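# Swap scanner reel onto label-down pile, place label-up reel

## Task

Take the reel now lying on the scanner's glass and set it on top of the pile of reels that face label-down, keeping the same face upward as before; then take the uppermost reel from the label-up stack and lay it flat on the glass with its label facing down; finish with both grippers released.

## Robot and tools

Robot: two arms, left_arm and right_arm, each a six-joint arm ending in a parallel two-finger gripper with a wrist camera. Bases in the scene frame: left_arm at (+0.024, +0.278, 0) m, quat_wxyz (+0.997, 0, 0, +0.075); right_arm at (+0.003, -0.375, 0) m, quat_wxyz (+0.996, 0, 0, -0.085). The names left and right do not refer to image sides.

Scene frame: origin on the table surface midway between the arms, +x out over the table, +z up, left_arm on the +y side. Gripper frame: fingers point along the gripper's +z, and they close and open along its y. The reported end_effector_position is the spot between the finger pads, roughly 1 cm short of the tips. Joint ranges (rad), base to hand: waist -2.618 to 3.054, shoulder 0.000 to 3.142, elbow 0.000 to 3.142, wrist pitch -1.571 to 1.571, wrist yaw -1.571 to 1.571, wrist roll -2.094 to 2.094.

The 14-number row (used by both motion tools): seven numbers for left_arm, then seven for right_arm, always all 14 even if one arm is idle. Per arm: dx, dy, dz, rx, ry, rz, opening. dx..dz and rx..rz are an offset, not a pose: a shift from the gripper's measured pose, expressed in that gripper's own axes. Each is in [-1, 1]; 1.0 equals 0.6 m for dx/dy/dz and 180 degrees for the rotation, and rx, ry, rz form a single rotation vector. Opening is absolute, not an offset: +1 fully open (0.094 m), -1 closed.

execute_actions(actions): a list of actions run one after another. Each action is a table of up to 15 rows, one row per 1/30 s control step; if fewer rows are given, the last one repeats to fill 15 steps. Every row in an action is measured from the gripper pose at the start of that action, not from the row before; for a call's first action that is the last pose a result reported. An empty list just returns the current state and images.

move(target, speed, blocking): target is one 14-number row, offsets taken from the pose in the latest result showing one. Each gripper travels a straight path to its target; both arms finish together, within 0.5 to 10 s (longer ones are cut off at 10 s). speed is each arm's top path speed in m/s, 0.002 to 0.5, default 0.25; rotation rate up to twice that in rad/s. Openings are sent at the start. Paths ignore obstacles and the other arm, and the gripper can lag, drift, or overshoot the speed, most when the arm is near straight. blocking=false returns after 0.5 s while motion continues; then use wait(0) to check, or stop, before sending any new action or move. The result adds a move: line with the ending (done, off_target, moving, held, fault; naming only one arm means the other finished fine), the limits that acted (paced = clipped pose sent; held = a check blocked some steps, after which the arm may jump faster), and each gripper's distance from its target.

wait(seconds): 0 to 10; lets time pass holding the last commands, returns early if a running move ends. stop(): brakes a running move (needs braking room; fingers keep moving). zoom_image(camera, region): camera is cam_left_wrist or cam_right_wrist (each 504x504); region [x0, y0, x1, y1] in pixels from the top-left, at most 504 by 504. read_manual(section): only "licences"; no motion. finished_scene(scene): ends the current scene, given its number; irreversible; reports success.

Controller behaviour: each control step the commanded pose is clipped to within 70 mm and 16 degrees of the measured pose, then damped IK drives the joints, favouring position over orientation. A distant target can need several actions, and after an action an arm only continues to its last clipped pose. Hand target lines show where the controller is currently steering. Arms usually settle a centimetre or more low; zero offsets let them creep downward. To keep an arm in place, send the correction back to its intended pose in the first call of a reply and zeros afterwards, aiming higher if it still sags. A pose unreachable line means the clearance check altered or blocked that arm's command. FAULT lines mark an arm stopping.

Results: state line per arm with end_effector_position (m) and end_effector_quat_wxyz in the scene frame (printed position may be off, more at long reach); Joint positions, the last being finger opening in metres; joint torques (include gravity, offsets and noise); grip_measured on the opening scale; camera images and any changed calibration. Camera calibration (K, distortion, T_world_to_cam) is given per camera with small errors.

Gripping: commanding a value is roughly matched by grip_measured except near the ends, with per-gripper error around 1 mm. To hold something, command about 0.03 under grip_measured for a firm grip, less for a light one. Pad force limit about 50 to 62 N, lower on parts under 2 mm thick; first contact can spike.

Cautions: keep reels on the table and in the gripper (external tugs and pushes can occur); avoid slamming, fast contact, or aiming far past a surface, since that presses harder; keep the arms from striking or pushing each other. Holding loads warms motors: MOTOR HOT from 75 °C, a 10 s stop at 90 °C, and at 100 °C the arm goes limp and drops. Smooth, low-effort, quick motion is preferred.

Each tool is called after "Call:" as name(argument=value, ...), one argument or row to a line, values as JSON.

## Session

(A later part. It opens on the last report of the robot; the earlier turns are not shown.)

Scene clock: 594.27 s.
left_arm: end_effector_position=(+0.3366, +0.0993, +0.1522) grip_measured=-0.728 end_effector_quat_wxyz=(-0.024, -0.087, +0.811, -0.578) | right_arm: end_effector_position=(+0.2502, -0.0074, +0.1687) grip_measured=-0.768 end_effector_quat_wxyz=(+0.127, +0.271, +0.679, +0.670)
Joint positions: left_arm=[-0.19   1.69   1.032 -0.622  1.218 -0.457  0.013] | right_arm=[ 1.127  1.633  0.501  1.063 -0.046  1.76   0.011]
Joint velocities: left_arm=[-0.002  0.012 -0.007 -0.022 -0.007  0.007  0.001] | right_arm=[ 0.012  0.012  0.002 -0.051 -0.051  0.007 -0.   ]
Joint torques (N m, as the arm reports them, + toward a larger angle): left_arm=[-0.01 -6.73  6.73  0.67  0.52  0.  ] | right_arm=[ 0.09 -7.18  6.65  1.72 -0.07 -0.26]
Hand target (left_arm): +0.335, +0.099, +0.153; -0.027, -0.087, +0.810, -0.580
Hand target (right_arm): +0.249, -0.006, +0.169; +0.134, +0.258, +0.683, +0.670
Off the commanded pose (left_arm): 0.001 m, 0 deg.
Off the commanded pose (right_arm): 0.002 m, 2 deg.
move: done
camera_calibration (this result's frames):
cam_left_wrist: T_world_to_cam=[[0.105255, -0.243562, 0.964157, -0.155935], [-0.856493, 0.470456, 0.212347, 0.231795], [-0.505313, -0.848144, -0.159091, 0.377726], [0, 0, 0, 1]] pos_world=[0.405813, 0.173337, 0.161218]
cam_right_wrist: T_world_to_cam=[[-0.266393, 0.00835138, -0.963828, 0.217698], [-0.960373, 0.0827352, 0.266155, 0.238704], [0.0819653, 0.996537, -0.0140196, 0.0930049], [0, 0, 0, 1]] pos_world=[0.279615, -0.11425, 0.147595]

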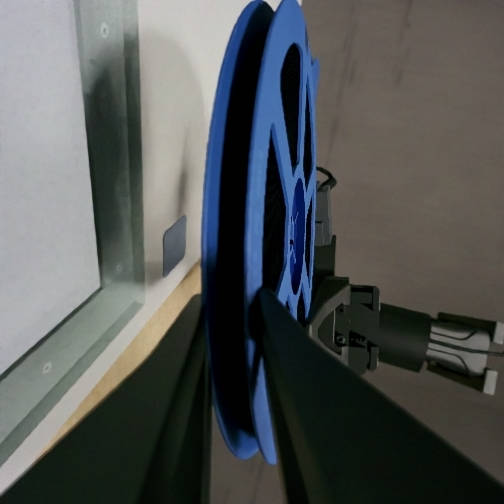

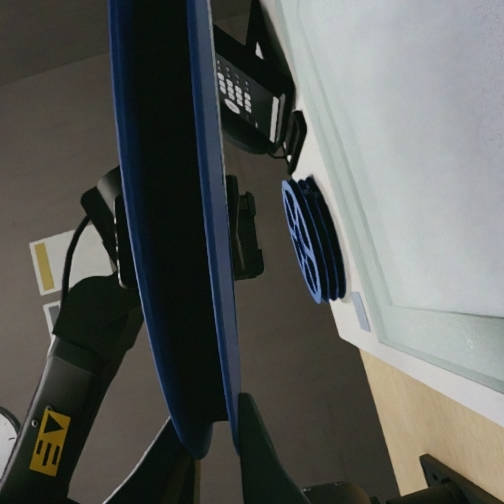

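Call:
move(
  target=[0,0,0,0,0,0,-0.85,0,0,0,0,0,0,0.2],
)

Call:
move(
  target=[0,-0.02,0,0,0,0,-0.85,0,0,-0.3,0,0,0,0.2],
  speed=0.15,
)

Scene clock: 600.83 s.
left_arm: end_effector_position=(+0.3365, +0.0992, +0.1523) grip_measured=-0.768 end_effector_quat_wxyz=(-0.026, -0.090, +0.810, -0.578) | right_arm: end_effector_position=(+0.2493, -0.0072, +0.1648) grip_measured=+0.199 end_effector_quat_wxyz=(+0.123, +0.273, +0.684, +0.665)
Joint positions: left_arm=[-0.19   1.69   1.032 -0.622  1.219 -0.465  0.011] | right_arm=[ 1.127  1.633  0.501  1.047 -0.05   1.763  0.056]
Joint velocities: left_arm=[-0.007  0.007  0.017  0.022 -0.022 -0.037  0.   ] | right_arm=[-0.002 -0.007 -0.002 -0.037  0.081  0.007 -0.   ]
Joint torques (N m, as the arm reports them, + toward a larger angle): left_arm=[ 0.02 -6.74  6.69  0.74  0.46  0.05] | right_arm=[ 0.04 -7.16  6.64  1.84  0.03 -0.02]
Hand target (left_arm): +0.337, +0.099, +0.152; -0.024, -0.087, +0.811, -0.578
Hand target (right_arm): +0.250, -0.007, +0.169; +0.127, +0.271, +0.679, +0.670
Off the commanded pose (left_arm): 0.000 m, 0 deg.
Off the commanded pose (right_arm): 0.004 m, 1 deg.
move: done
camera_calibration (this result's frames):
cam_left_wrist: T_world_to_cam=[[0.112759, -0.242205, 0.96365, -0.158623], [-0.855957, 0.468844, 0.217998, 0.230837], [-0.504602, -0.849424, -0.154451, 0.376843], [0, 0, 0, 1]] pos_world=[0.405629, 0.173454, 0.160739]
cam_right_wrist: T_world_to_cam=[[-0.278384, -0.0028968, -0.960465, 0.216083], [-0.95731, 0.0818795, 0.277223, 0.23627], [0.0778394, 0.996638, -0.0255671, 0.0957453], [0, 0, 0, 1]] pos_world=[0.278885, -0.114143, 0.144489]

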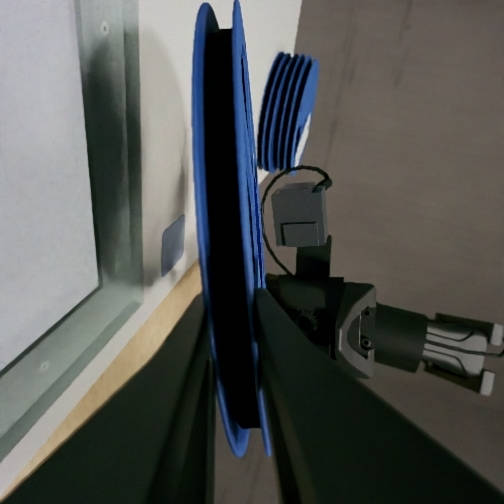

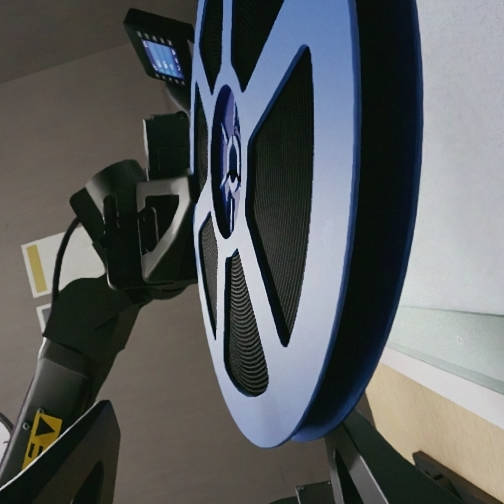

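Scene clock: 603.07 s.
left_arm: end_effector_position=(+0.3385, +0.1021, +0.1449) grip_measured=-0.774 end_effector_quat_wxyz=(-0.027, -0.105, +0.821, -0.560) | right_arm: end_effector_position=(+0.1542, -0.1573, +0.1686) grip_measured=+0.199 end_effector_quat_wxyz=(+0.117, +0.281, +0.691, +0.656)
Joint positions: left_arm=[-0.19   1.69   1.032 -0.624  1.173 -0.486  0.011] | right_arm=[ 1.031  0.277  0.059  0.105 -0.145  1.764  0.056]
Joint velocities: left_arm=[-0.012  0.002  0.012 -0.007  0.051 -0.022 -0.   ] | right_arm=[-0.012  0.002  0.012 -0.051 -0.007  0.007  0.001]
Joint torques (N m, as the arm reports them, + toward a larger angle): left_arm=[-0.82 -7.99  9.34  0.62  0.83 -0.12] | right_arm=[-0.5   0.08 11.35  1.56 -0.09 -0.09]
Hand target (left_arm): +0.338, +0.096, +0.163; -0.026, -0.090, +0.811, -0.578
Hand target (right_arm): +0.154, -0.159, +0.182; +0.124, +0.272, +0.684, +0.665
Off the commanded pose (left_arm): 0.020 m, 3 deg.
Off the commanded pose (right_arm): 0.012 m, 2 deg.
move: off_target (left_arm, right_arm)
camera_calibration (this result's frames):
cam_left_wrist: T_world_to_cam=[[0.137768, -0.280221, 0.949998, -0.153672], [-0.860541, 0.441026, 0.254885, 0.231869], [-0.490397, -0.852627, -0.180382, 0.378484], [0, 0, 0, 1]] pos_world=[0.406311, 0.177383, 0.15516]
cam_right_wrist: T_world_to_cam=[[-0.302884, -0.0180986, -0.952855, 0.19291], [-0.949779, 0.08821, 0.300231, 0.152433], [0.0786176, 0.995937, -0.0439071, 0.255711], [0, 0, 0, 1]] pos_world=[0.183104, -0.264627, 0.149278]

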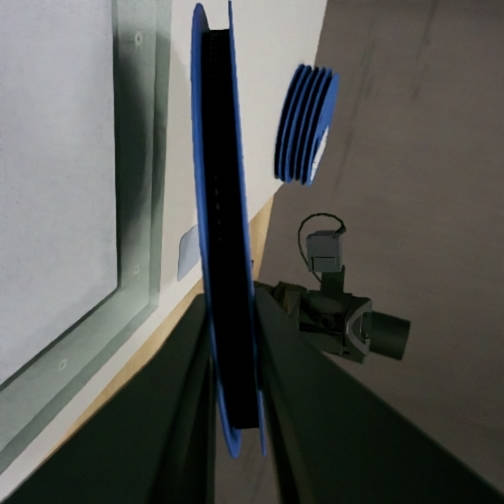

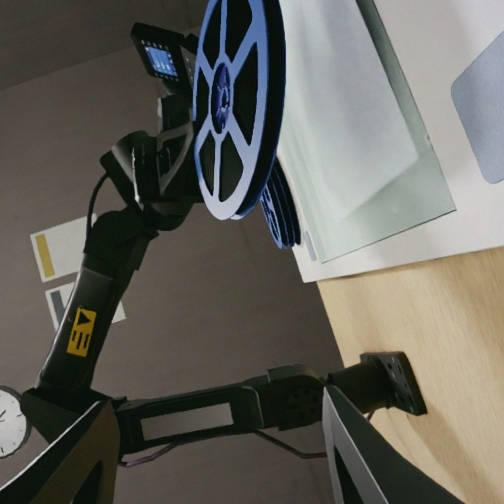

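Call:
move(
  target=[-0.013,-0.03,-0.22,0.081,-0.457,-0.185,-0.85,0,0,0,0,0,0,0.2],
  speed=0.15,
)

Scene clock: 625.60 s.
left_arm: end_effector_position=(+0.3322, +0.2183, +0.1848) grip_measured=-0.775 end_effector_quat_wxyz=(-0.367, +0.652, -0.532, +0.396) | right_arm: end_effector_position=(+0.1541, -0.1573, +0.1682) grip_measured=+0.199 end_effector_quat_wxyz=(+0.116, +0.281, +0.691, +0.656)
Joint positions: left_arm=[-0.602  0.87   0.516 -0.129 -0.464 -1.939  0.011] | right_arm=[ 1.031  0.277  0.059  0.103 -0.146  1.765  0.056]
Joint velocities: left_arm=[-0.002 -0.012 -0.007  0.037 -0.051 -0.007 -0.001] | right_arm=[-0.012  0.012 -0.027 -0.022  0.037 -0.022  0.   ]
Joint torques (N m, as the arm reports them, + toward a larger angle): left_arm=[-0.69 -0.43 12.12  2.14 -0.38 -0.12] | right_arm=[ 0.06  2.22  8.98  1.72 -0.01  0.03]
Hand target (left_arm): +0.338, +0.217, +0.207; -0.378, +0.649, -0.511, +0.417
Hand target (right_arm): +0.154, -0.157, +0.169; +0.117, +0.281, +0.691, +0.656
Off the commanded pose (left_arm): 0.026 m, 4 deg.
Off the commanded pose (right_arm): 0.000 m, 0 deg.
move: off_target (left_arm)
camera_calibration (this result's frames):
cam_left_wrist: T_world_to_cam=[[0.332227, 0.100047, 0.937878, -0.303457], [-0.454673, -0.854211, 0.252182, 0.313393], [0.826376, -0.510209, -0.238303, -0.0198288], [0, 0, 0, 1]] pos_world=[0.259694, 0.287947, 0.200849]
cam_right_wrist: T_world_to_cam=[[-0.304468, -0.0188787, -0.952336, 0.192563], [-0.949303, 0.08815, 0.301751, 0.152125], [0.0782517, 0.995928, -0.0447604, 0.255896], [0, 0, 0, 1]] pos_world=[0.183018, -0.264629, 0.148935]

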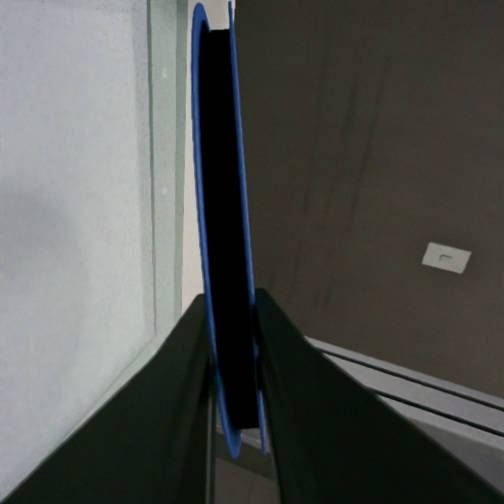

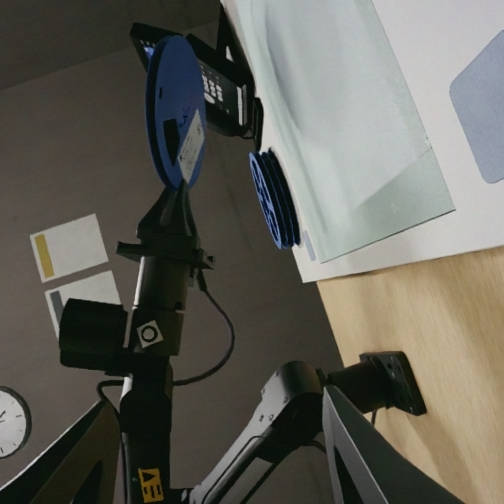

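Call:
move(
  target=[-0.42,0.02,-0.045,0.11,0,0,-0.85,0,0,0,0,0,0,0.2],
  speed=0.12,
)

Scene clock: 651.10 s.
left_arm: end_effector_position=(+0.2699, +0.4598, +0.1429) grip_measured=-0.776 end_effector_quat_wxyz=(-0.457, +0.598, -0.446, +0.484) | right_arm: end_effector_position=(+0.1541, -0.1573, +0.1682) grip_measured=+0.199 end_effector_quat_wxyz=(+0.116, +0.282, +0.691, +0.656)
Joint positions: left_arm=[ 1.004  1.283  0.171  0.889  1.028 -1.553  0.011] | right_arm=[ 1.031  0.277  0.059  0.103 -0.146  1.766  0.056]
Joint velocities: left_arm=[ 0.002  0.007 -0.007  0.037 -0.007 -0.095 -0.001] | right_arm=[-0.022 -0.007  0.012 -0.022 -0.037  0.007 -0.   ]
Joint torques (N m, as the arm reports them, + toward a larger angle): left_arm=[ 0.58 -1.63  7.83  2.17  0.29 -0.13] | right_arm=[ 0.06  2.27  9.02  1.71 -0.01  0.01]
Hand target (left_arm): +0.271, +0.463, +0.156; -0.473, +0.577, -0.454, +0.486
Hand target (right_arm): +0.154, -0.157, +0.168; +0.116, +0.281, +0.691, +0.656
Off the commanded pose (left_arm): 0.012 m, 3 deg.
Off the commanded pose (right_arm): 0.000 m, 0 deg.
move: off_target (left_arm)
camera_calibration (this result's frames):
cam_left_wrist: T_world_to_cam=[[0.0170802, 0.116935, 0.992993, -0.198218], [-0.458731, -0.881527, 0.1117, 0.5357], [0.888411, -0.457424, 0.0385853, 0.0643296], [0, 0, 0, 1]] pos_world=[0.191977, 0.524839, 0.13451]
cam_right_wrist: T_world_to_cam=[[-0.30508, -0.0184674, -0.952148, 0.19269], [-0.949102, 0.08811, 0.302395, 0.151979], [0.0783092, 0.99594, -0.0444081, 0.25583], [0, 0, 0, 1]] pos_world=[0.182996, -0.264624, 0.148873]

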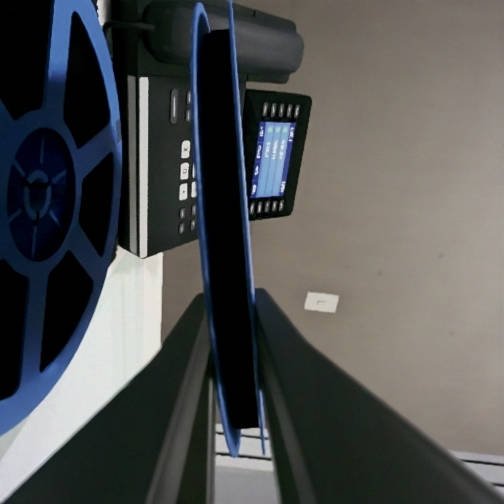

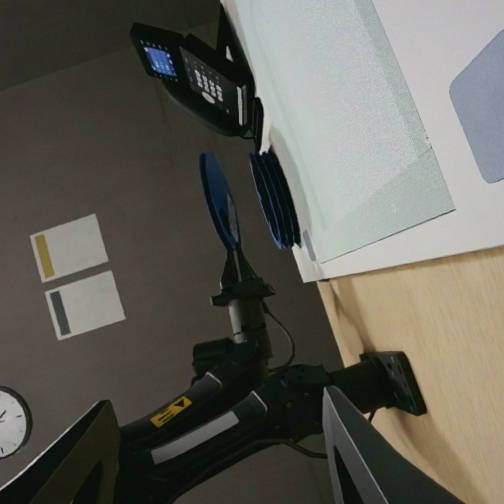

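Call:
move(
  target=[0.005,0.095,0.01,0,0,0,-0.85,0,0,0,0,0,0,0.2],
  speed=0.04,
)

Scene clock: 658.90 s.
left_arm: end_effector_position=(+0.2715, +0.4538, +0.0879) grip_measured=-0.776 end_effector_quat_wxyz=(-0.462, +0.595, -0.451, +0.479) | right_arm: end_effector_position=(+0.1541, -0.1573, +0.1682) grip_measured=+0.199 end_effector_quat_wxyz=(+0.116, +0.282, +0.691, +0.656)
Joint positions: left_arm=[ 0.979  1.817  0.076  1.529  1.001 -1.547  0.011] | right_arm=[ 1.031  0.277  0.059  0.103 -0.146  1.766  0.056]
Joint velocities: left_arm=[-0.012  0.007 -0.017  0.051 -0.051 -0.037 -0.   ] | right_arm=[-0.002 -0.012 -0.012  0.037  0.037  0.022 -0.   ]
Joint torques (N m, as the arm reports them, + toward a larger angle): left_arm=[-0.68 -3.03  0.57  1.96  0.01 -0.14] | right_arm=[0.02 2.22 8.99 1.7  0.   0.02]
Hand target (left_arm): +0.271, +0.448, +0.086; -0.456, +0.599, -0.447, +0.483
Hand target (right_arm): +0.154, -0.157, +0.168; +0.116, +0.282, +0.691, +0.656
Off the commanded pose (left_arm): 0.007 m, 1 deg.
Off the commanded pose (right_arm): 0.000 m, 0 deg.
joint sent to its limit (left arm) — the command would take joint 4 (wrist pitch) past its upper limit, so that joint was sent only as far as its limit.
move: done
camera_calibration (this result's frames):
cam_left_wrist: T_world_to_cam=[[0.0188941, 0.0995604, 0.994852, -0.135703], [-0.457352, -0.883964, 0.0971491, 0.53933], [0.889085, -0.456833, 0.0288324, 0.0626521], [0, 0, 0, 1]] pos_world=[0.193525, 0.518881, 0.0808024]
cam_right_wrist: T_world_to_cam=[[-0.305692, -0.0180562, -0.951959, 0.192818], [-0.9489, 0.0880696, 0.303039, 0.151834], [0.078367, 0.995951, -0.0440557, 0.255764], [0, 0, 0, 1]] pos_world=[0.182974, -0.264618, 0.148811]

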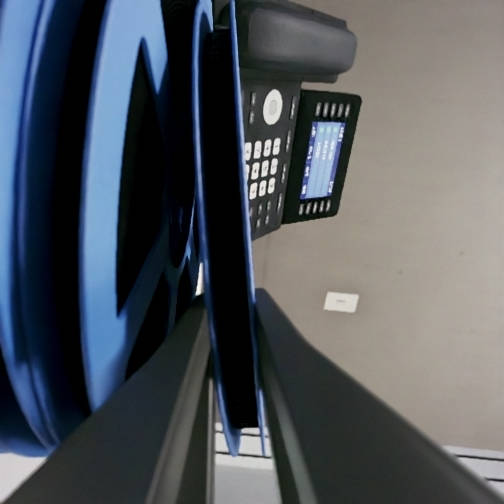

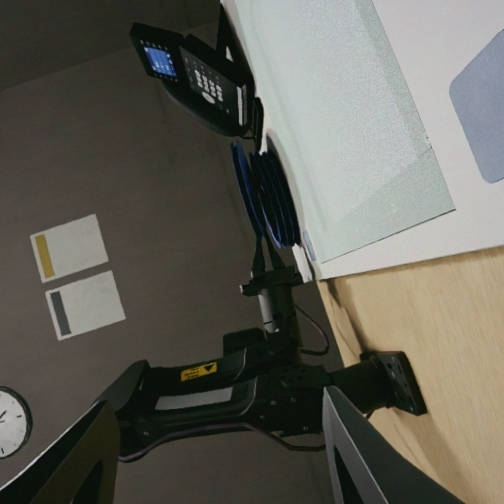

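Call:
move(
  target=[-0.008,0.012,0,0,0,0,-0.85,0,0,0,0,0,0,0.2],
  speed=0.02,
)

Call:
move(
  target=[0,0,0,0,0,0,-0.55,0,0,0,0,0,0,0.2],
)

Call:
move(
  target=[0,-0.01,-0.075,0,0,0,-0.55,0,0,0,0,0,0,0.2],
  speed=0.03,
)

Scene clock: 670.23 s.
left_arm: end_effector_position=(+0.2706, +0.4535, +0.0842) grip_measured=-0.776 end_effector_quat_wxyz=(-0.465, +0.591, -0.457, +0.476) | right_arm: end_effector_position=(+0.1541, -0.1573, +0.1682) grip_measured=+0.199 end_effector_quat_wxyz=(+0.116, +0.282, +0.691, +0.656)
Joint positions: left_arm=[ 0.984  1.854  0.075  1.56   1.009 -1.525  0.011] | right_arm=[ 1.031  0.277  0.059  0.103 -0.146  1.767  0.056]
Joint velocities: left_arm=[ 0.027 -0.022  0.002 -0.051  0.066  0.022  0.001] | right_arm=[ 0.012 -0.017  0.012  0.037  0.007  0.081 -0.   ]
Joint torques (N m, as the arm reports them, + toward a larger angle): left_arm=[ 0.83 -2.25  3.4   1.68  0.12 -0.08] | right_arm=[ 0.05  2.25  9.04  1.71 -0.02  0.01]
Hand target (left_arm): +0.270, +0.457, +0.080; -0.459, +0.597, -0.452, +0.478
Hand target (right_arm): +0.154, -0.157, +0.168; +0.116, +0.282, +0.691, +0.656
Off the commanded pose (left_arm): 0.006 m, 1 deg.
Off the commanded pose (right_arm): 0.000 m, 0 deg.
joint sent to its limit (left arm) — the command would take joint 4 (wrist pitch) past its upper limit, so that joint was sent only as far as its limit.
move: done
camera_calibration (this result's frames):
cam_left_wrist: T_world_to_cam=[[0.022947, 0.0839484, 0.996206, -0.126062], [-0.46146, -0.883075, 0.0850446, 0.540718], [0.886864, -0.461661, 0.0184749, 0.0670408], [0, 0, 0, 1]] pos_world=[0.192957, 0.519027, 0.0783604]
cam_right_wrist: T_world_to_cam=[[-0.305998, -0.0178506, -0.951865, 0.192881], [-0.948799, 0.0880494, 0.303361, 0.151761], [0.0783959, 0.995956, -0.0438795, 0.25573], [0, 0, 0, 1]] pos_world=[0.182963, -0.264616, 0.14878]

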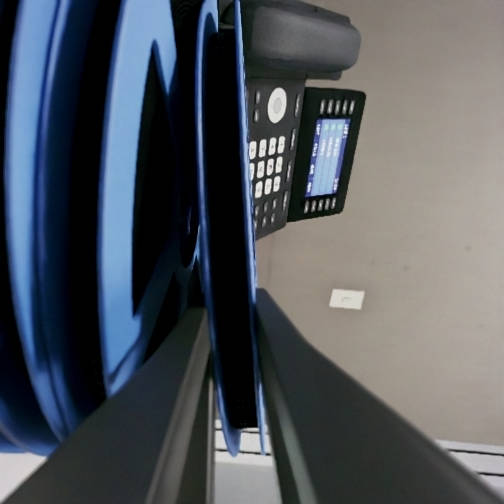

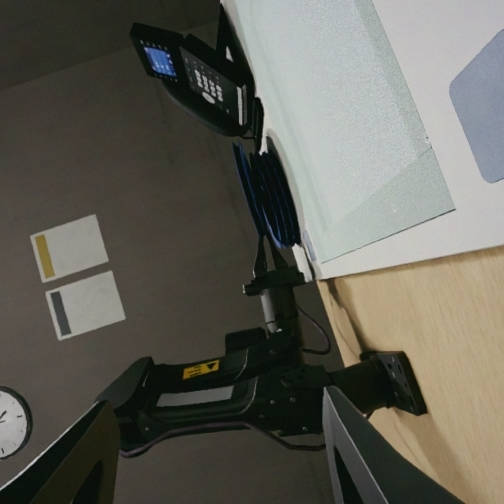

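Scene clock: 670.73 s.
left_arm: end_effector_position=(+0.2706, +0.4533, +0.0833) grip_measured=-0.552 end_effector_quat_wxyz=(-0.463, +0.592, -0.456, +0.476) | right_arm: end_effector_position=(+0.1541, -0.1573, +0.1682) grip_measured=+0.199 end_effector_quat_wxyz=(+0.116, +0.282, +0.691, +0.656)
Joint positions: left_arm=[ 0.984  1.854  0.075  1.555  1.009 -1.524  0.021] | right_arm=[ 1.031  0.277  0.059  0.103 -0.146  1.768  0.056]
Joint velocities: left_arm=[ 0.002 -0.017 -0.012  0.022 -0.037  0.007  0.   ] | right_arm=[ 0.007 -0.007 -0.022  0.007 -0.037  0.007  0.001]
Joint torques (N m, as the arm reports them, + toward a larger angle): left_arm=[ 0.03 -4.22  1.98  1.75  0.05 -0.01] | right_arm=[ 0.03  2.25  8.99  1.71 -0.02  0.01]
Hand target (left_arm): +0.271, +0.453, +0.084; -0.464, +0.591, -0.457, +0.476
Hand target (right_arm): +0.154, -0.157, +0.168; +0.116, +0.282, +0.691, +0.656
Off the commanded pose (left_arm): 0.001 m, 0 deg.
Off the commanded pose (right_arm): 0.000 m, 0 deg.
joint sent to its limit (left arm) — the command would take joint 4 (wrist pitch) past its upper limit, so that joint was sent only as far as its limit.
move: done
camera_calibration (this result's frames):
cam_left_wrist: T_world_to_cam=[[0.0252877, 0.0880183, 0.995798, -0.1276], [-0.461335, -0.882677, 0.0897349, 0.539995], [0.886866, -0.461665, 0.018285, 0.0670659], [0, 0, 0, 1]] pos_world=[0.192867, 0.518834, 0.0773815]
cam_right_wrist: T_world_to_cam=[[-0.30661, -0.0174394, -0.951676, 0.193009], [-0.948597, 0.0880086, 0.304005, 0.151615], [0.078454, 0.995967, -0.0435272, 0.255664], [0, 0, 0, 1]] pos_world=[0.182942, -0.26461, 0.148718]

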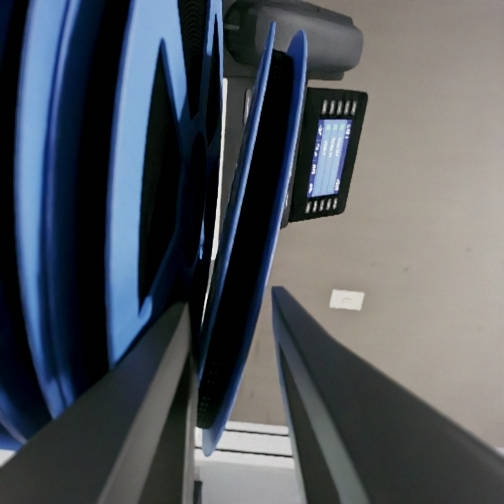

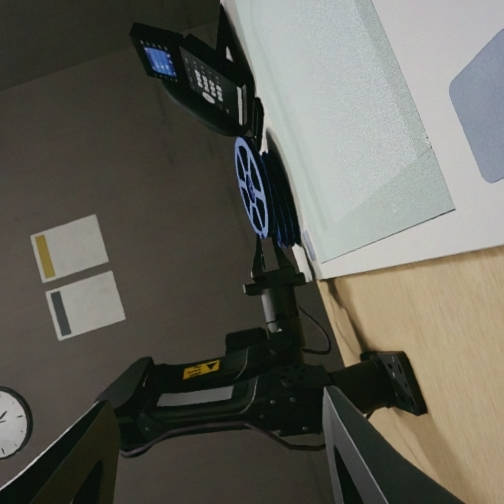

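Scene clock: 672.90 s.
left_arm: end_effector_position=(+0.2287, +0.4529, +0.0956) grip_measured=-0.552 end_effector_quat_wxyz=(-0.466, +0.594, -0.451, +0.476) | right_arm: end_effector_position=(+0.1541, -0.1573, +0.1682) grip_measured=+0.199 end_effector_quat_wxyz=(+0.115, +0.283, +0.691, +0.656)
Joint positions: left_arm=[ 1.225  1.581  0.038  1.198  1.233 -1.39   0.021] | right_arm=[ 1.031  0.277  0.059  0.103 -0.146  1.768  0.056]
Joint velocities: left_arm=[-0.002 -0.027  0.012 -0.007 -0.095  0.007 -0.   ] | right_arm=[-0.002 -0.002 -0.002 -0.051  0.007 -0.007  0.   ]
Joint torques (N m, as the arm reports them, + toward a larger angle): left_arm=[ 0.7  -4.31  2.29  1.41  0.29  0.11] | right_arm=[ 0.03  2.23  9.01  1.7  -0.02  0.  ]
Hand target (left_arm): +0.227, +0.448, +0.096; -0.465, +0.591, -0.454, +0.478
Hand target (right_arm): +0.154, -0.157, +0.168; +0.116, +0.282, +0.691, +0.656
Off the commanded pose (left_arm): 0.004 m, 1 deg.
Off the commanded pose (right_arm): 0.000 m, 0 deg.
move: done
camera_calibration (this result's frames):
cam_left_wrist: T_world_to_cam=[[0.017971, 0.0902624, 0.995756, -0.13812], [-0.45349, -0.886849, 0.0885748, 0.519445], [0.89108, -0.453157, 0.0249955, 0.0983156], [0, 0, 0, 1]] pos_world=[0.150438, 0.517688, 0.0890664]
cam_right_wrist: T_world_to_cam=[[-0.307221, -0.0170282, -0.951486, 0.193136], [-0.948394, 0.0879676, 0.304649, 0.151469], [0.0785123, 0.995978, -0.043175, 0.255597], [0, 0, 0, 1]] pos_world=[0.18292, -0.264605, 0.148656]

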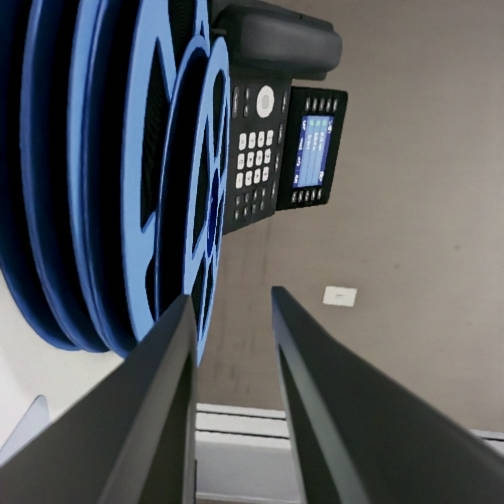

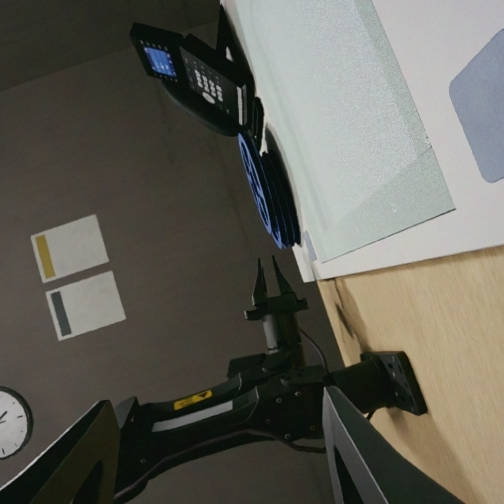

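Call:
move(
  target=[0,-0.22,0.05,-0.3,0,0,1,0,0,0,0,0,0,0.2],
)

Scene clock: 680.60 s.
left_arm: end_effector_position=(+0.2689, +0.4742, +0.2187) grip_measured=+1.000 end_effector_quat_wxyz=(-0.145, +0.749, -0.606, +0.225) | right_arm: end_effector_position=(+0.1541, -0.1573, +0.1682) grip_measured=+0.199 end_effector_quat_wxyz=(+0.115, +0.283, +0.690, +0.656)
Joint positions: left_arm=[ 0.774  1.46   1.45  -1.261  0.458 -0.925  0.094] | right_arm=[ 1.031  0.277  0.059  0.103 -0.146  1.769  0.056]
Joint velocities: left_arm=[-0.017  0.007 -0.017  0.007 -0.037  0.022  0.   ] | right_arm=[ 0.002 -0.007  0.012  0.081  0.007 -0.066  0.001]
Joint torques (N m, as the arm reports them, + toward a larger angle): left_arm=[-0.61 -4.3  10.15  0.7   0.13  0.03] | right_arm=[ 0.01  2.23  8.98  1.7  -0.01  0.01]
Hand target (left_arm): +0.271, +0.474, +0.224; -0.147, +0.745, -0.612, +0.221
Hand target (right_arm): +0.154, -0.157, +0.168; +0.115, +0.282, +0.691, +0.656
Off the commanded pose (left_arm): 0.005 m, 2 deg.
Off the commanded pose (right_arm): 0.000 m, 0 deg.
move: done; limits=paced
camera_calibration (this result's frames):
cam_left_wrist: T_world_to_cam=[[0.805613, 0.168783, 0.56789, -0.418796], [-0.236485, -0.787265, 0.569464, 0.334942], [0.543196, -0.593065, -0.594316, 0.364385], [0, 0, 0, 1]] pos_world=[0.218664, 0.550478, 0.263653]
cam_right_wrist: T_world_to_cam=[[-0.307527, -0.0168226, -0.951391, 0.193199], [-0.948292, 0.087947, 0.304971, 0.151396], [0.0785415, 0.995983, -0.0429988, 0.255564], [0, 0, 0, 1]] pos_world=[0.182909, -0.264602, 0.148626]

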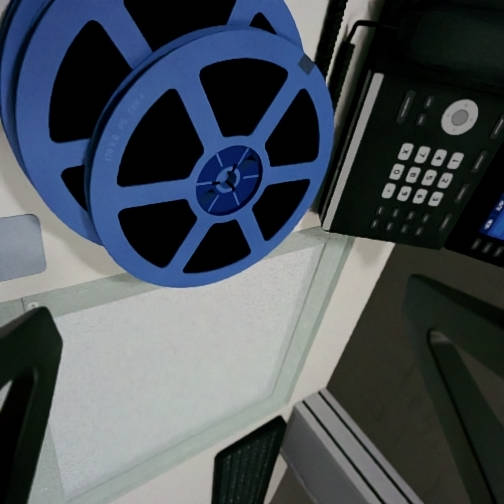

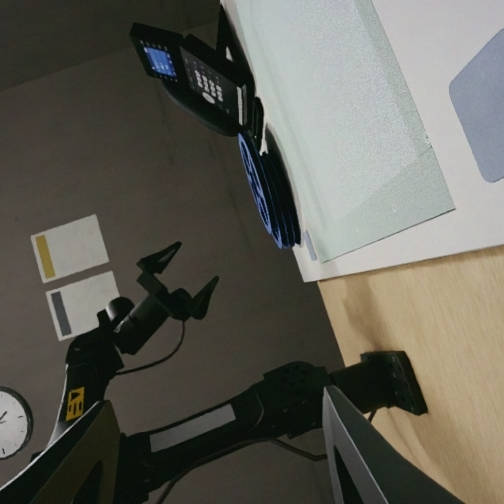

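Call:
move(
  target=[0.237,-0.133,0.275,-0.166,0.107,0.552,-1,0,0,0,0,0,0,0.2],
)

Scene clock: 699.37 s.
left_arm: end_effector_position=(+0.4398, +0.3454, +0.1282) grip_measured=-0.995 end_effector_quat_wxyz=(-0.010, -0.009, +1.000, -0.005) | right_arm: end_effector_position=(+0.1541, -0.1573, +0.1682) grip_measured=+0.199 end_effector_quat_wxyz=(+0.115, +0.283, +0.690, +0.656)
Joint positions: left_arm=[ 0.01   2.218  2.167 -1.54   0.006  0.142  0.   ] | right_arm=[ 1.031  0.277  0.059  0.103 -0.146  1.77   0.056]
Joint velocities: left_arm=[ 0.002 -0.017 -0.002  0.022  0.037  0.11   0.   ] | right_arm=[ 0.002  0.017 -0.017 -0.022 -0.007 -0.051 -0.001]
Joint torques (N m, as the arm reports them, + toward a larger angle): left_arm=[ -0.18 -11.1    9.35   0.1   -0.12   0.08] | right_arm=[ 0.01  2.26  9.01  1.7  -0.01  0.01]
Hand target (left_arm): +0.441, +0.346, +0.134; -0.007, -0.001, +1.000, +0.002
Hand target (right_arm): +0.154, -0.157, +0.168; +0.115, +0.283, +0.690, +0.656
Off the commanded pose (left_arm): 0.012 m, 2 deg.
Off the commanded pose (right_arm): 0.000 m, 0 deg.
move: off_target (left_arm)
camera_calibration (this result's frames):
cam_left_wrist: T_world_to_cam=[[-0.0383553, -0.994931, 0.0929554, 0.350655], [-0.809021, 0.0855196, 0.581525, 0.274225], [-0.586526, -0.0528984, -0.808201, 0.479088], [0, 0, 0, 1]] pos_world=[0.516301, 0.350769, 0.195136]
cam_right_wrist: T_world_to_cam=[[-0.308139, -0.0164115, -0.9512, 0.193326], [-0.948089, 0.0879055, 0.305614, 0.151249], [0.0786001, 0.995994, -0.0426466, 0.255497], [0, 0, 0, 1]] pos_world=[0.182887, -0.264597, 0.148564]

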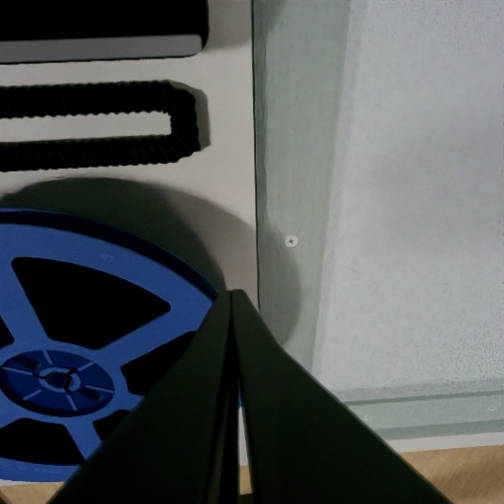

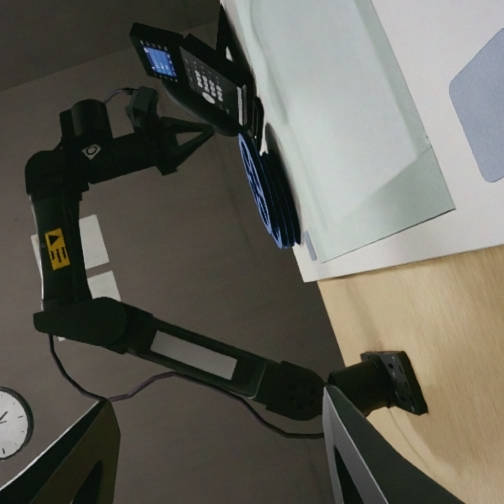

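Call:
move(
  target=[0,0,0.075,0,0,0,-1,0,0,0,0,0,0,0.2],
  speed=0.06,
)

Call:
move(
  target=[0.05,0.055,-0.008,0,0,0,-1,0,0,0,0,0,0,0.2],
  speed=0.03,
)

Scene clock: 709.70 s.
left_arm: end_effector_position=(+0.4376, +0.3453, +0.0776) grip_measured=-0.995 end_effector_quat_wxyz=(-0.023, -0.008, +1.000, -0.006) | right_arm: end_effector_position=(+0.1541, -0.1573, +0.1682) grip_measured=+0.199 end_effector_quat_wxyz=(+0.115, +0.283, +0.690, +0.656)
Joint positions: left_arm=[ 0.01   2.218  1.964 -1.365  0.005  0.144  0.   ] | right_arm=[ 1.031  0.277  0.059  0.103 -0.146  1.77   0.056]
Joint velocities: left_arm=[-0.012  0.007  0.012 -0.051 -0.081 -0.051 -0.   ] | right_arm=[ 0.007  0.007  0.007 -0.007 -0.037 -0.007  0.   ]
Joint torques (N m, as the arm reports them, + toward a larger angle): left_arm=[  0.11 -12.98   5.42   0.35  -0.03  -0.03] | right_arm=[ 0.02  2.22  9.02  1.7  -0.02  0.01]
Hand target (left_arm): +0.439, +0.346, +0.083; -0.010, -0.009, +1.000, -0.005
Hand target (right_arm): +0.154, -0.157, +0.168; +0.115, +0.283, +0.690, +0.656
Off the commanded pose (left_arm): 0.006 m, 2 deg.
Off the commanded pose (right_arm): 0.000 m, 0 deg.
move: done
camera_calibration (this result's frames):
cam_left_wrist: T_world_to_cam=[[-0.0373903, -0.994569, 0.0971335, 0.354256], [-0.79318, 0.0886615, 0.602498, 0.292243], [-0.607838, -0.0545168, -0.792188, 0.445566], [0, 0, 0, 1]] pos_world=[0.515879, 0.350712, 0.142485]
cam_right_wrist: T_world_to_cam=[[-0.30875, -0.0160003, -0.951009, 0.193453], [-0.947885, 0.0878638, 0.306258, 0.151103], [0.078659, 0.996004, -0.0422944, 0.255431], [0, 0, 0, 1]] pos_world=[0.182865, -0.264591, 0.148502]

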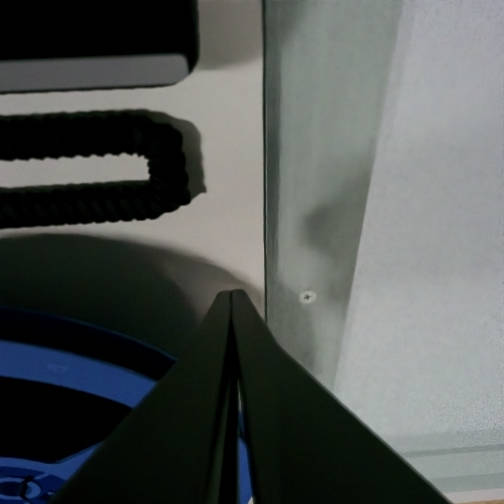

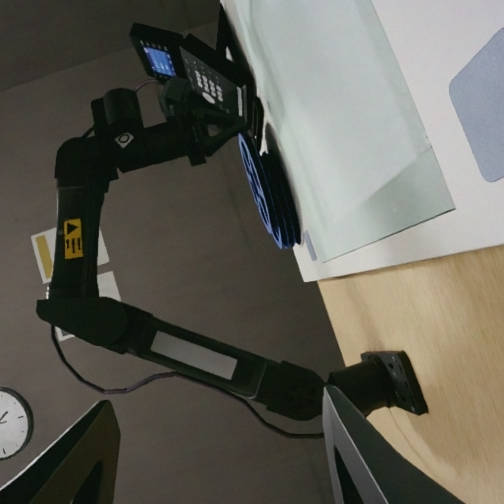

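Scene clock: 711.50 s.
left_arm: end_effector_position=(+0.4076, +0.3735, +0.0743) grip_measured=-0.995 end_effector_quat_wxyz=(-0.039, -0.010, +0.999, -0.012) | right_arm: end_effector_position=(+0.1541, -0.1573, +0.1682) grip_measured=+0.199 end_effector_quat_wxyz=(+0.114, +0.283, +0.690, +0.656)
Joint positions: left_arm=[ 0.093  2.149  1.837 -1.34   0.005  0.224  0.   ] | right_arm=[ 1.031  0.277  0.059  0.103 -0.146  1.771  0.056]
Joint velocities: left_arm=[-0.007  0.017  0.002  0.007  0.051 -0.11   0.001] | right_arm=[-0.002  0.017  0.002  0.051 -0.007 -0.007 -0.   ]
Joint torques (N m, as the arm reports them, + toward a larger angle): left_arm=[  0.61 -13.23   5.55   0.24  -0.08   0.08] | right_arm=[ 0.02  2.22  9.06  1.7  -0.01  0.  ]
Hand target (left_arm): +0.408, +0.378, +0.084; -0.023, -0.008, +1.000, -0.006
Hand target (right_arm): +0.154, -0.157, +0.168; +0.115, +0.283, +0.690, +0.656
Off the commanded pose (left_arm): 0.010 m, 2 deg.
Off the commanded pose (right_arm): 0.000 m, 0 deg.
move: done
camera_calibration (this result's frames):
cam_left_wrist: T_world_to_cam=[[-0.0310289, -0.993489, 0.109617, 0.377657], [-0.774617, 0.0932103, 0.625524, 0.256975], [-0.631669, -0.0655016, -0.772466, 0.438557], [0, 0, 0, 1]] pos_world=[0.487798, 0.379971, 0.136628]
cam_right_wrist: T_world_to_cam=[[-0.309361, -0.0155892, -0.950817, 0.193579], [-0.947681, 0.0878218, 0.306901, 0.150957], [0.0787181, 0.996014, -0.0419423, 0.255364], [0, 0, 0, 1]] pos_world=[0.182843, -0.264586, 0.14844]

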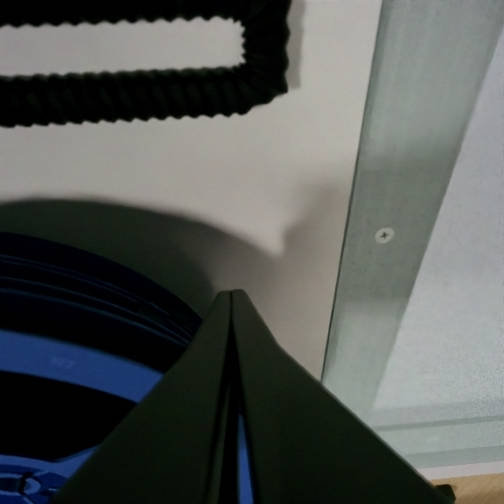

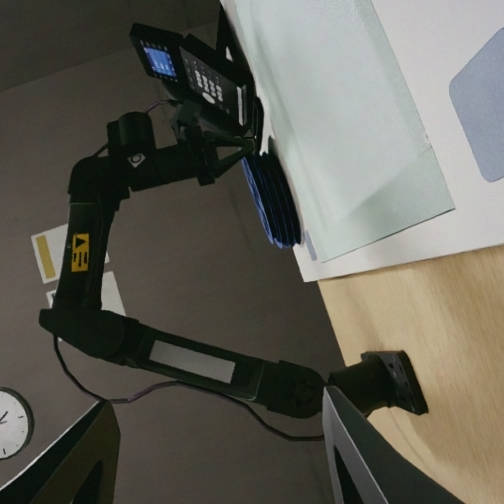

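Call:
move(
  target=[0.15,-0.05,-0.25,0,0,0,0,-0.56,0.068,-0.467,0.467,0.081,-0.202,-1],
)

Scene clock: 734.83 s.
left_arm: end_effector_position=(+0.3356, +0.3476, +0.2275) grip_measured=-0.002 end_effector_quat_wxyz=(+0.067, -0.008, +0.998, +0.011) | right_arm: end_effector_position=(+0.2857, -0.5676, +0.1696) grip_measured=-0.988 end_effector_quat_wxyz=(-0.002, +0.001, +1.000, -0.003)
Joint positions: left_arm=[ 0.069  1.691  1.828 -1.572  0.007  0.204  0.047] | right_arm=[-0.429  1.857  1.801 -1.515  0.007 -0.596  0.001]
Joint velocities: left_arm=[-0.012 -0.002 -0.007 -0.007  0.095  0.037  0.001] | right_arm=[-0.007  0.002  0.012 -0.022  0.022 -0.051  0.   ]
Joint torques (N m, as the arm reports them, + toward a larger angle): left_arm=[-0.64 -8.16  5.07  0.44 -0.04 -0.13] | right_arm=[-0.5  -8.78  9.68  0.25  0.05  0.  ]
Hand target (left_arm): +0.329, +0.343, +0.229; +0.064, -0.008, +0.998, +0.010
Hand target (right_arm): +0.290, -0.576, +0.171; +0.004, +0.002, +1.000, -0.012
Off the commanded pose (left_arm): 0.007 m, 12 deg.
Off the commanded pose (right_arm): 0.009 m, 0 deg.
joint sent to its limit (left arm) — the command would take joint 4 (wrist pitch) past its lower limit, so that joint was sent only as far as its limit.
move: off_target (left_arm); limits=paced
camera_calibration (this result's frames):
cam_left_wrist: T_world_to_cam=[[-0.0517356, -0.997199, 0.0540143, 0.353731], [-0.888611, 0.0706493, 0.453187, 0.193093], [-0.455734, -0.0245518, -0.889778, 0.463126], [0, 0, 0, 1]] pos_world=[0.400947, 0.350469, 0.305466]
cam_right_wrist: T_world_to_cam=[[-0.0419061, -0.996282, 0.0752686, -0.577923], [-0.8815, 0.0723303, 0.466612, 0.256464], [-0.470321, -0.0467954, -0.881254, 0.360973], [0, 0, 0, 1]] pos_world=[0.371628, -0.577433, 0.241939]

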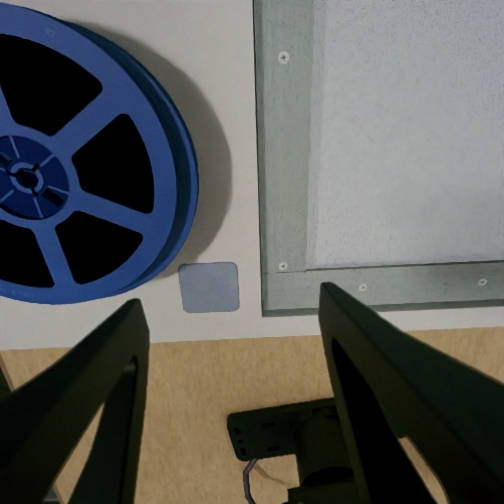

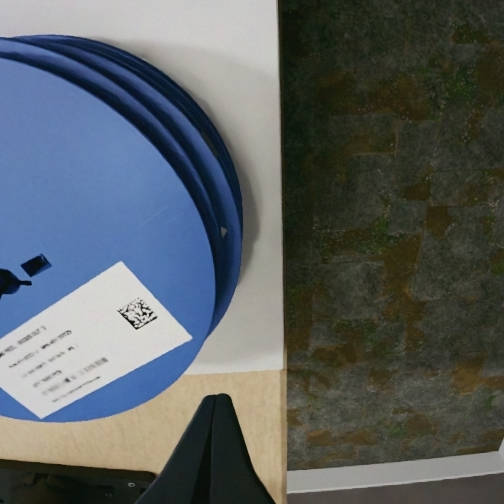

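Call:
move(
  target=[0,0,0,0,0,0,0,0,-0.035,0.1,0,0,0,-1],
  speed=0.08,
)

Scene clock: 748.20 s.
left_arm: end_effector_position=(+0.3356, +0.3476, +0.2275) grip_measured=-0.002 end_effector_quat_wxyz=(+0.067, -0.008, +0.998, +0.011) | right_arm: end_effector_position=(+0.2868, -0.5869, +0.1177) grip_measured=-0.988 end_effector_quat_wxyz=(+0.002, +0.001, +1.000, -0.008)
Joint positions: left_arm=[ 0.069  1.691  1.828 -1.572  0.007  0.204  0.047] | right_arm=[-0.471  1.875  1.618 -1.3    0.009 -0.639  0.001]
Joint velocities: left_arm=[-0.002 -0.017 -0.022  0.051 -0.022 -0.007 -0.001] | right_arm=[-0.007  0.002 -0.012 -0.037  0.037 -0.022 -0.001]
Joint torques (N m, as the arm reports them, + toward a larger angle): left_arm=[ 0.02 -6.56  6.52  0.57 -0.03 -0.02] | right_arm=[-0.45 -9.42  5.9   0.33 -0.02 -0.03]
Hand target (left_arm): +0.336, +0.348, +0.227; +0.067, -0.008, +0.998, +0.011
Hand target (right_arm): +0.285, -0.589, +0.110; -0.003, +0.001, +1.000, -0.003
Off the commanded pose (left_arm): 0.000 m, 0 deg.
Off the commanded pose (right_arm): 0.008 m, 1 deg.
move: done
camera_calibration (this result's frames):
cam_left_wrist: T_world_to_cam=[[-0.0517356, -0.997199, 0.0540143, 0.353731], [-0.888611, 0.0706493, 0.453187, 0.193093], [-0.455734, -0.0245518, -0.889778, 0.463126], [0, 0, 0, 1]] pos_world=[0.400947, 0.350469, 0.305466]
cam_right_wrist: T_world_to_cam=[[-0.0411416, -0.995603, 0.0841571, -0.594096], [-0.885913, 0.0752976, 0.457699, 0.287094], [-0.462023, -0.0557254, -0.885115, 0.30775], [0, 0, 0, 1]] pos_world=[0.372086, -0.595951, 0.190989]

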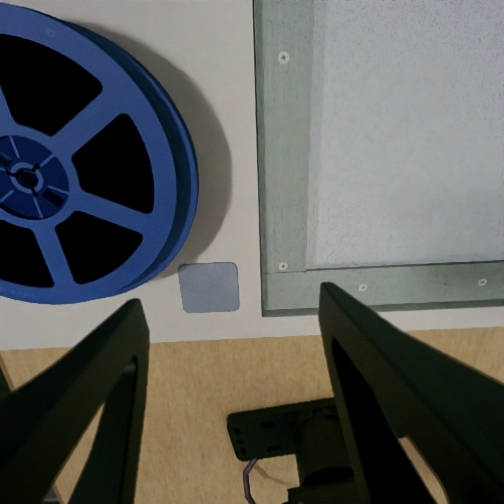

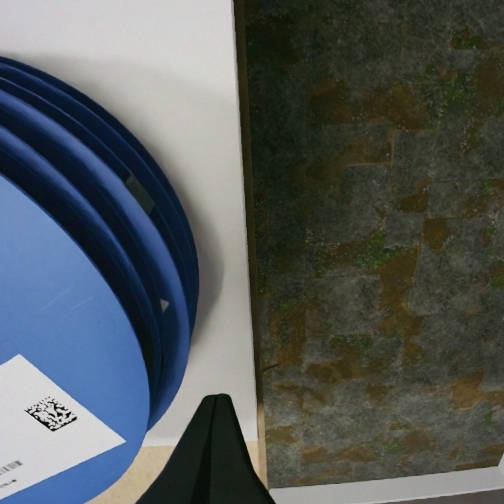

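Call:
move(
  target=[0,0,0,0,0,0,0,0,0,0.042,0,0,0,-1],
  speed=0.04,
)

Scene clock: 757.27 s.
left_arm: end_effector_position=(+0.3356, +0.3476, +0.2275) grip_measured=-0.002 end_effector_quat_wxyz=(+0.067, -0.008, +0.998, +0.011) | right_arm: end_effector_position=(+0.2878, -0.5877, +0.0990) grip_measured=-0.988 end_effector_quat_wxyz=(+0.006, +0.000, +1.000, -0.010)
Joint positions: left_arm=[ 0.069  1.691  1.828 -1.572  0.007  0.204  0.047] | right_arm=[-0.471  1.875  1.543 -1.217  0.009 -0.64   0.001]
Joint velocities: left_arm=[-0.007 -0.002 -0.012 -0.022  0.007 -0.022  0.001] | right_arm=[-0.002 -0.007  0.017 -0.037 -0.022 -0.037 -0.001]
Joint torques (N m, as the arm reports them, + toward a larger angle): left_arm=[ 0.02 -6.56  6.53  0.57 -0.04 -0.03] | right_arm=[-0.04 -9.85  5.87  0.3   0.    0.02]
Hand target (left_arm): +0.336, +0.348, +0.227; +0.067, -0.008, +0.998, +0.011
Hand target (right_arm): +0.287, -0.587, +0.093; +0.003, +0.001, +1.000, -0.008
Off the commanded pose (left_arm): 0.000 m, 0 deg.
Off the commanded pose (right_arm): 0.007 m, 1 deg.
move: done
camera_calibration (this result's frames):
cam_left_wrist: T_world_to_cam=[[-0.0517356, -0.997199, 0.0540143, 0.353731], [-0.888611, 0.0706493, 0.453187, 0.193093], [-0.455734, -0.0245518, -0.889778, 0.463126], [0, 0, 0, 1]] pos_world=[0.400947, 0.350469, 0.305466]
cam_right_wrist: T_world_to_cam=[[-0.0413981, -0.995144, 0.0893035, -0.593394], [-0.889274, 0.0774457, 0.450771, 0.299514], [-0.455498, -0.0607542, -0.888161, 0.287096], [0, 0, 0, 1]] pos_world=[0.372556, -0.596266, 0.172968]

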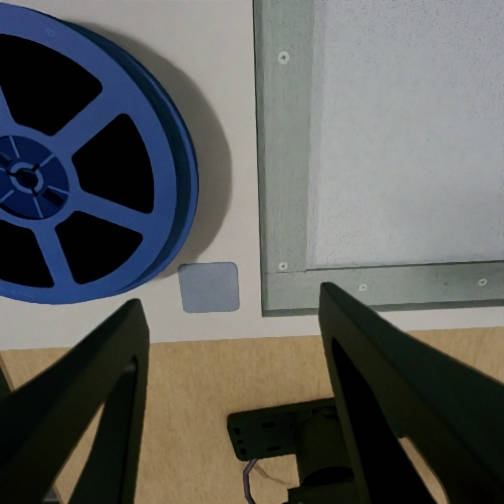

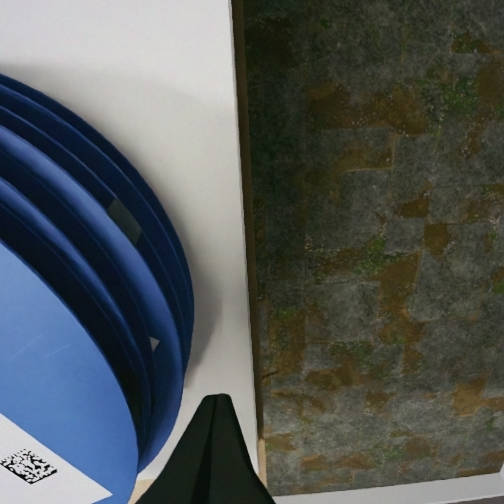

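Call:
move(
  target=[0,0,0,0,0,0,0,0,0,0.025,0,0,0,-1],
  speed=0.02,
)

Scene clock: 767.90 s.
left_arm: end_effector_position=(+0.3356, +0.3476, +0.2275) grip_measured=-0.002 end_effector_quat_wxyz=(+0.067, -0.008, +0.998, +0.011) | right_arm: end_effector_position=(+0.2886, -0.5883, +0.0907) grip_measured=-0.988 end_effector_quat_wxyz=(+0.009, +0.000, +1.000, -0.013)
Joint positions: left_arm=[ 0.069  1.691  1.828 -1.572  0.007  0.204  0.047] | right_arm=[-0.471  1.875  1.51  -1.176  0.009 -0.64   0.001]
Joint velocities: left_arm=[-0.007 -0.012 -0.017 -0.007  0.007 -0.022  0.   ] | right_arm=[-0.002  0.002 -0.007  0.037 -0.051 -0.095  0.   ]
Joint torques (N m, as the arm reports them, + toward a larger angle): left_arm=[ 0.03 -6.56  6.53  0.57 -0.03 -0.02] | right_arm=[ 0.01 -9.9   5.75  0.34 -0.01  0.01]
Hand target (left_arm): +0.336, +0.348, +0.227; +0.067, -0.008, +0.998, +0.011
Hand target (right_arm): +0.288, -0.588, +0.084; +0.006, +0.000, +1.000, -0.010
Off the commanded pose (left_arm): 0.000 m, 0 deg.
Off the commanded pose (right_arm): 0.007 m, 0 deg.
move: done
camera_calibration (this result's frames):
cam_left_wrist: T_world_to_cam=[[-0.0517356, -0.997199, 0.0540143, 0.353731], [-0.888611, 0.0706493, 0.453187, 0.193093], [-0.455734, -0.0245518, -0.889778, 0.463126], [0, 0, 0, 1]] pos_world=[0.400947, 0.350469, 0.305466]
cam_right_wrist: T_world_to_cam=[[-0.0419575, -0.994727, 0.0935847, -0.593194], [-0.892013, 0.0794877, 0.444965, 0.306516], [-0.450057, -0.0648092, -0.890645, 0.276343], [0, 0, 0, 1]] pos_world=[0.372897, -0.59652, 0.165249]

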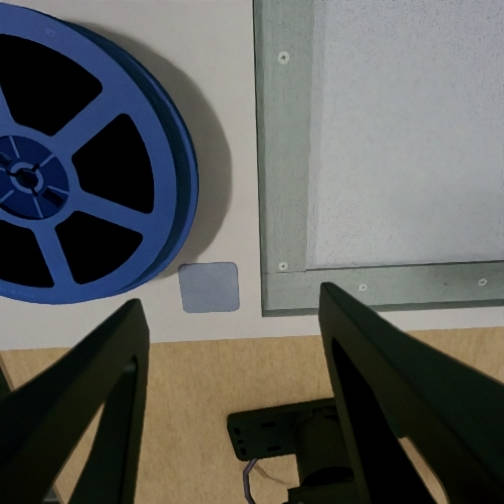

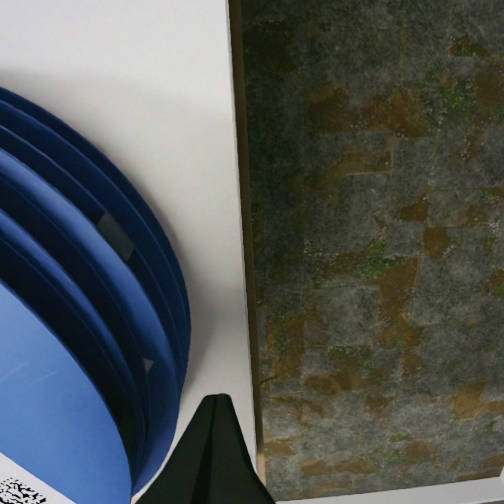

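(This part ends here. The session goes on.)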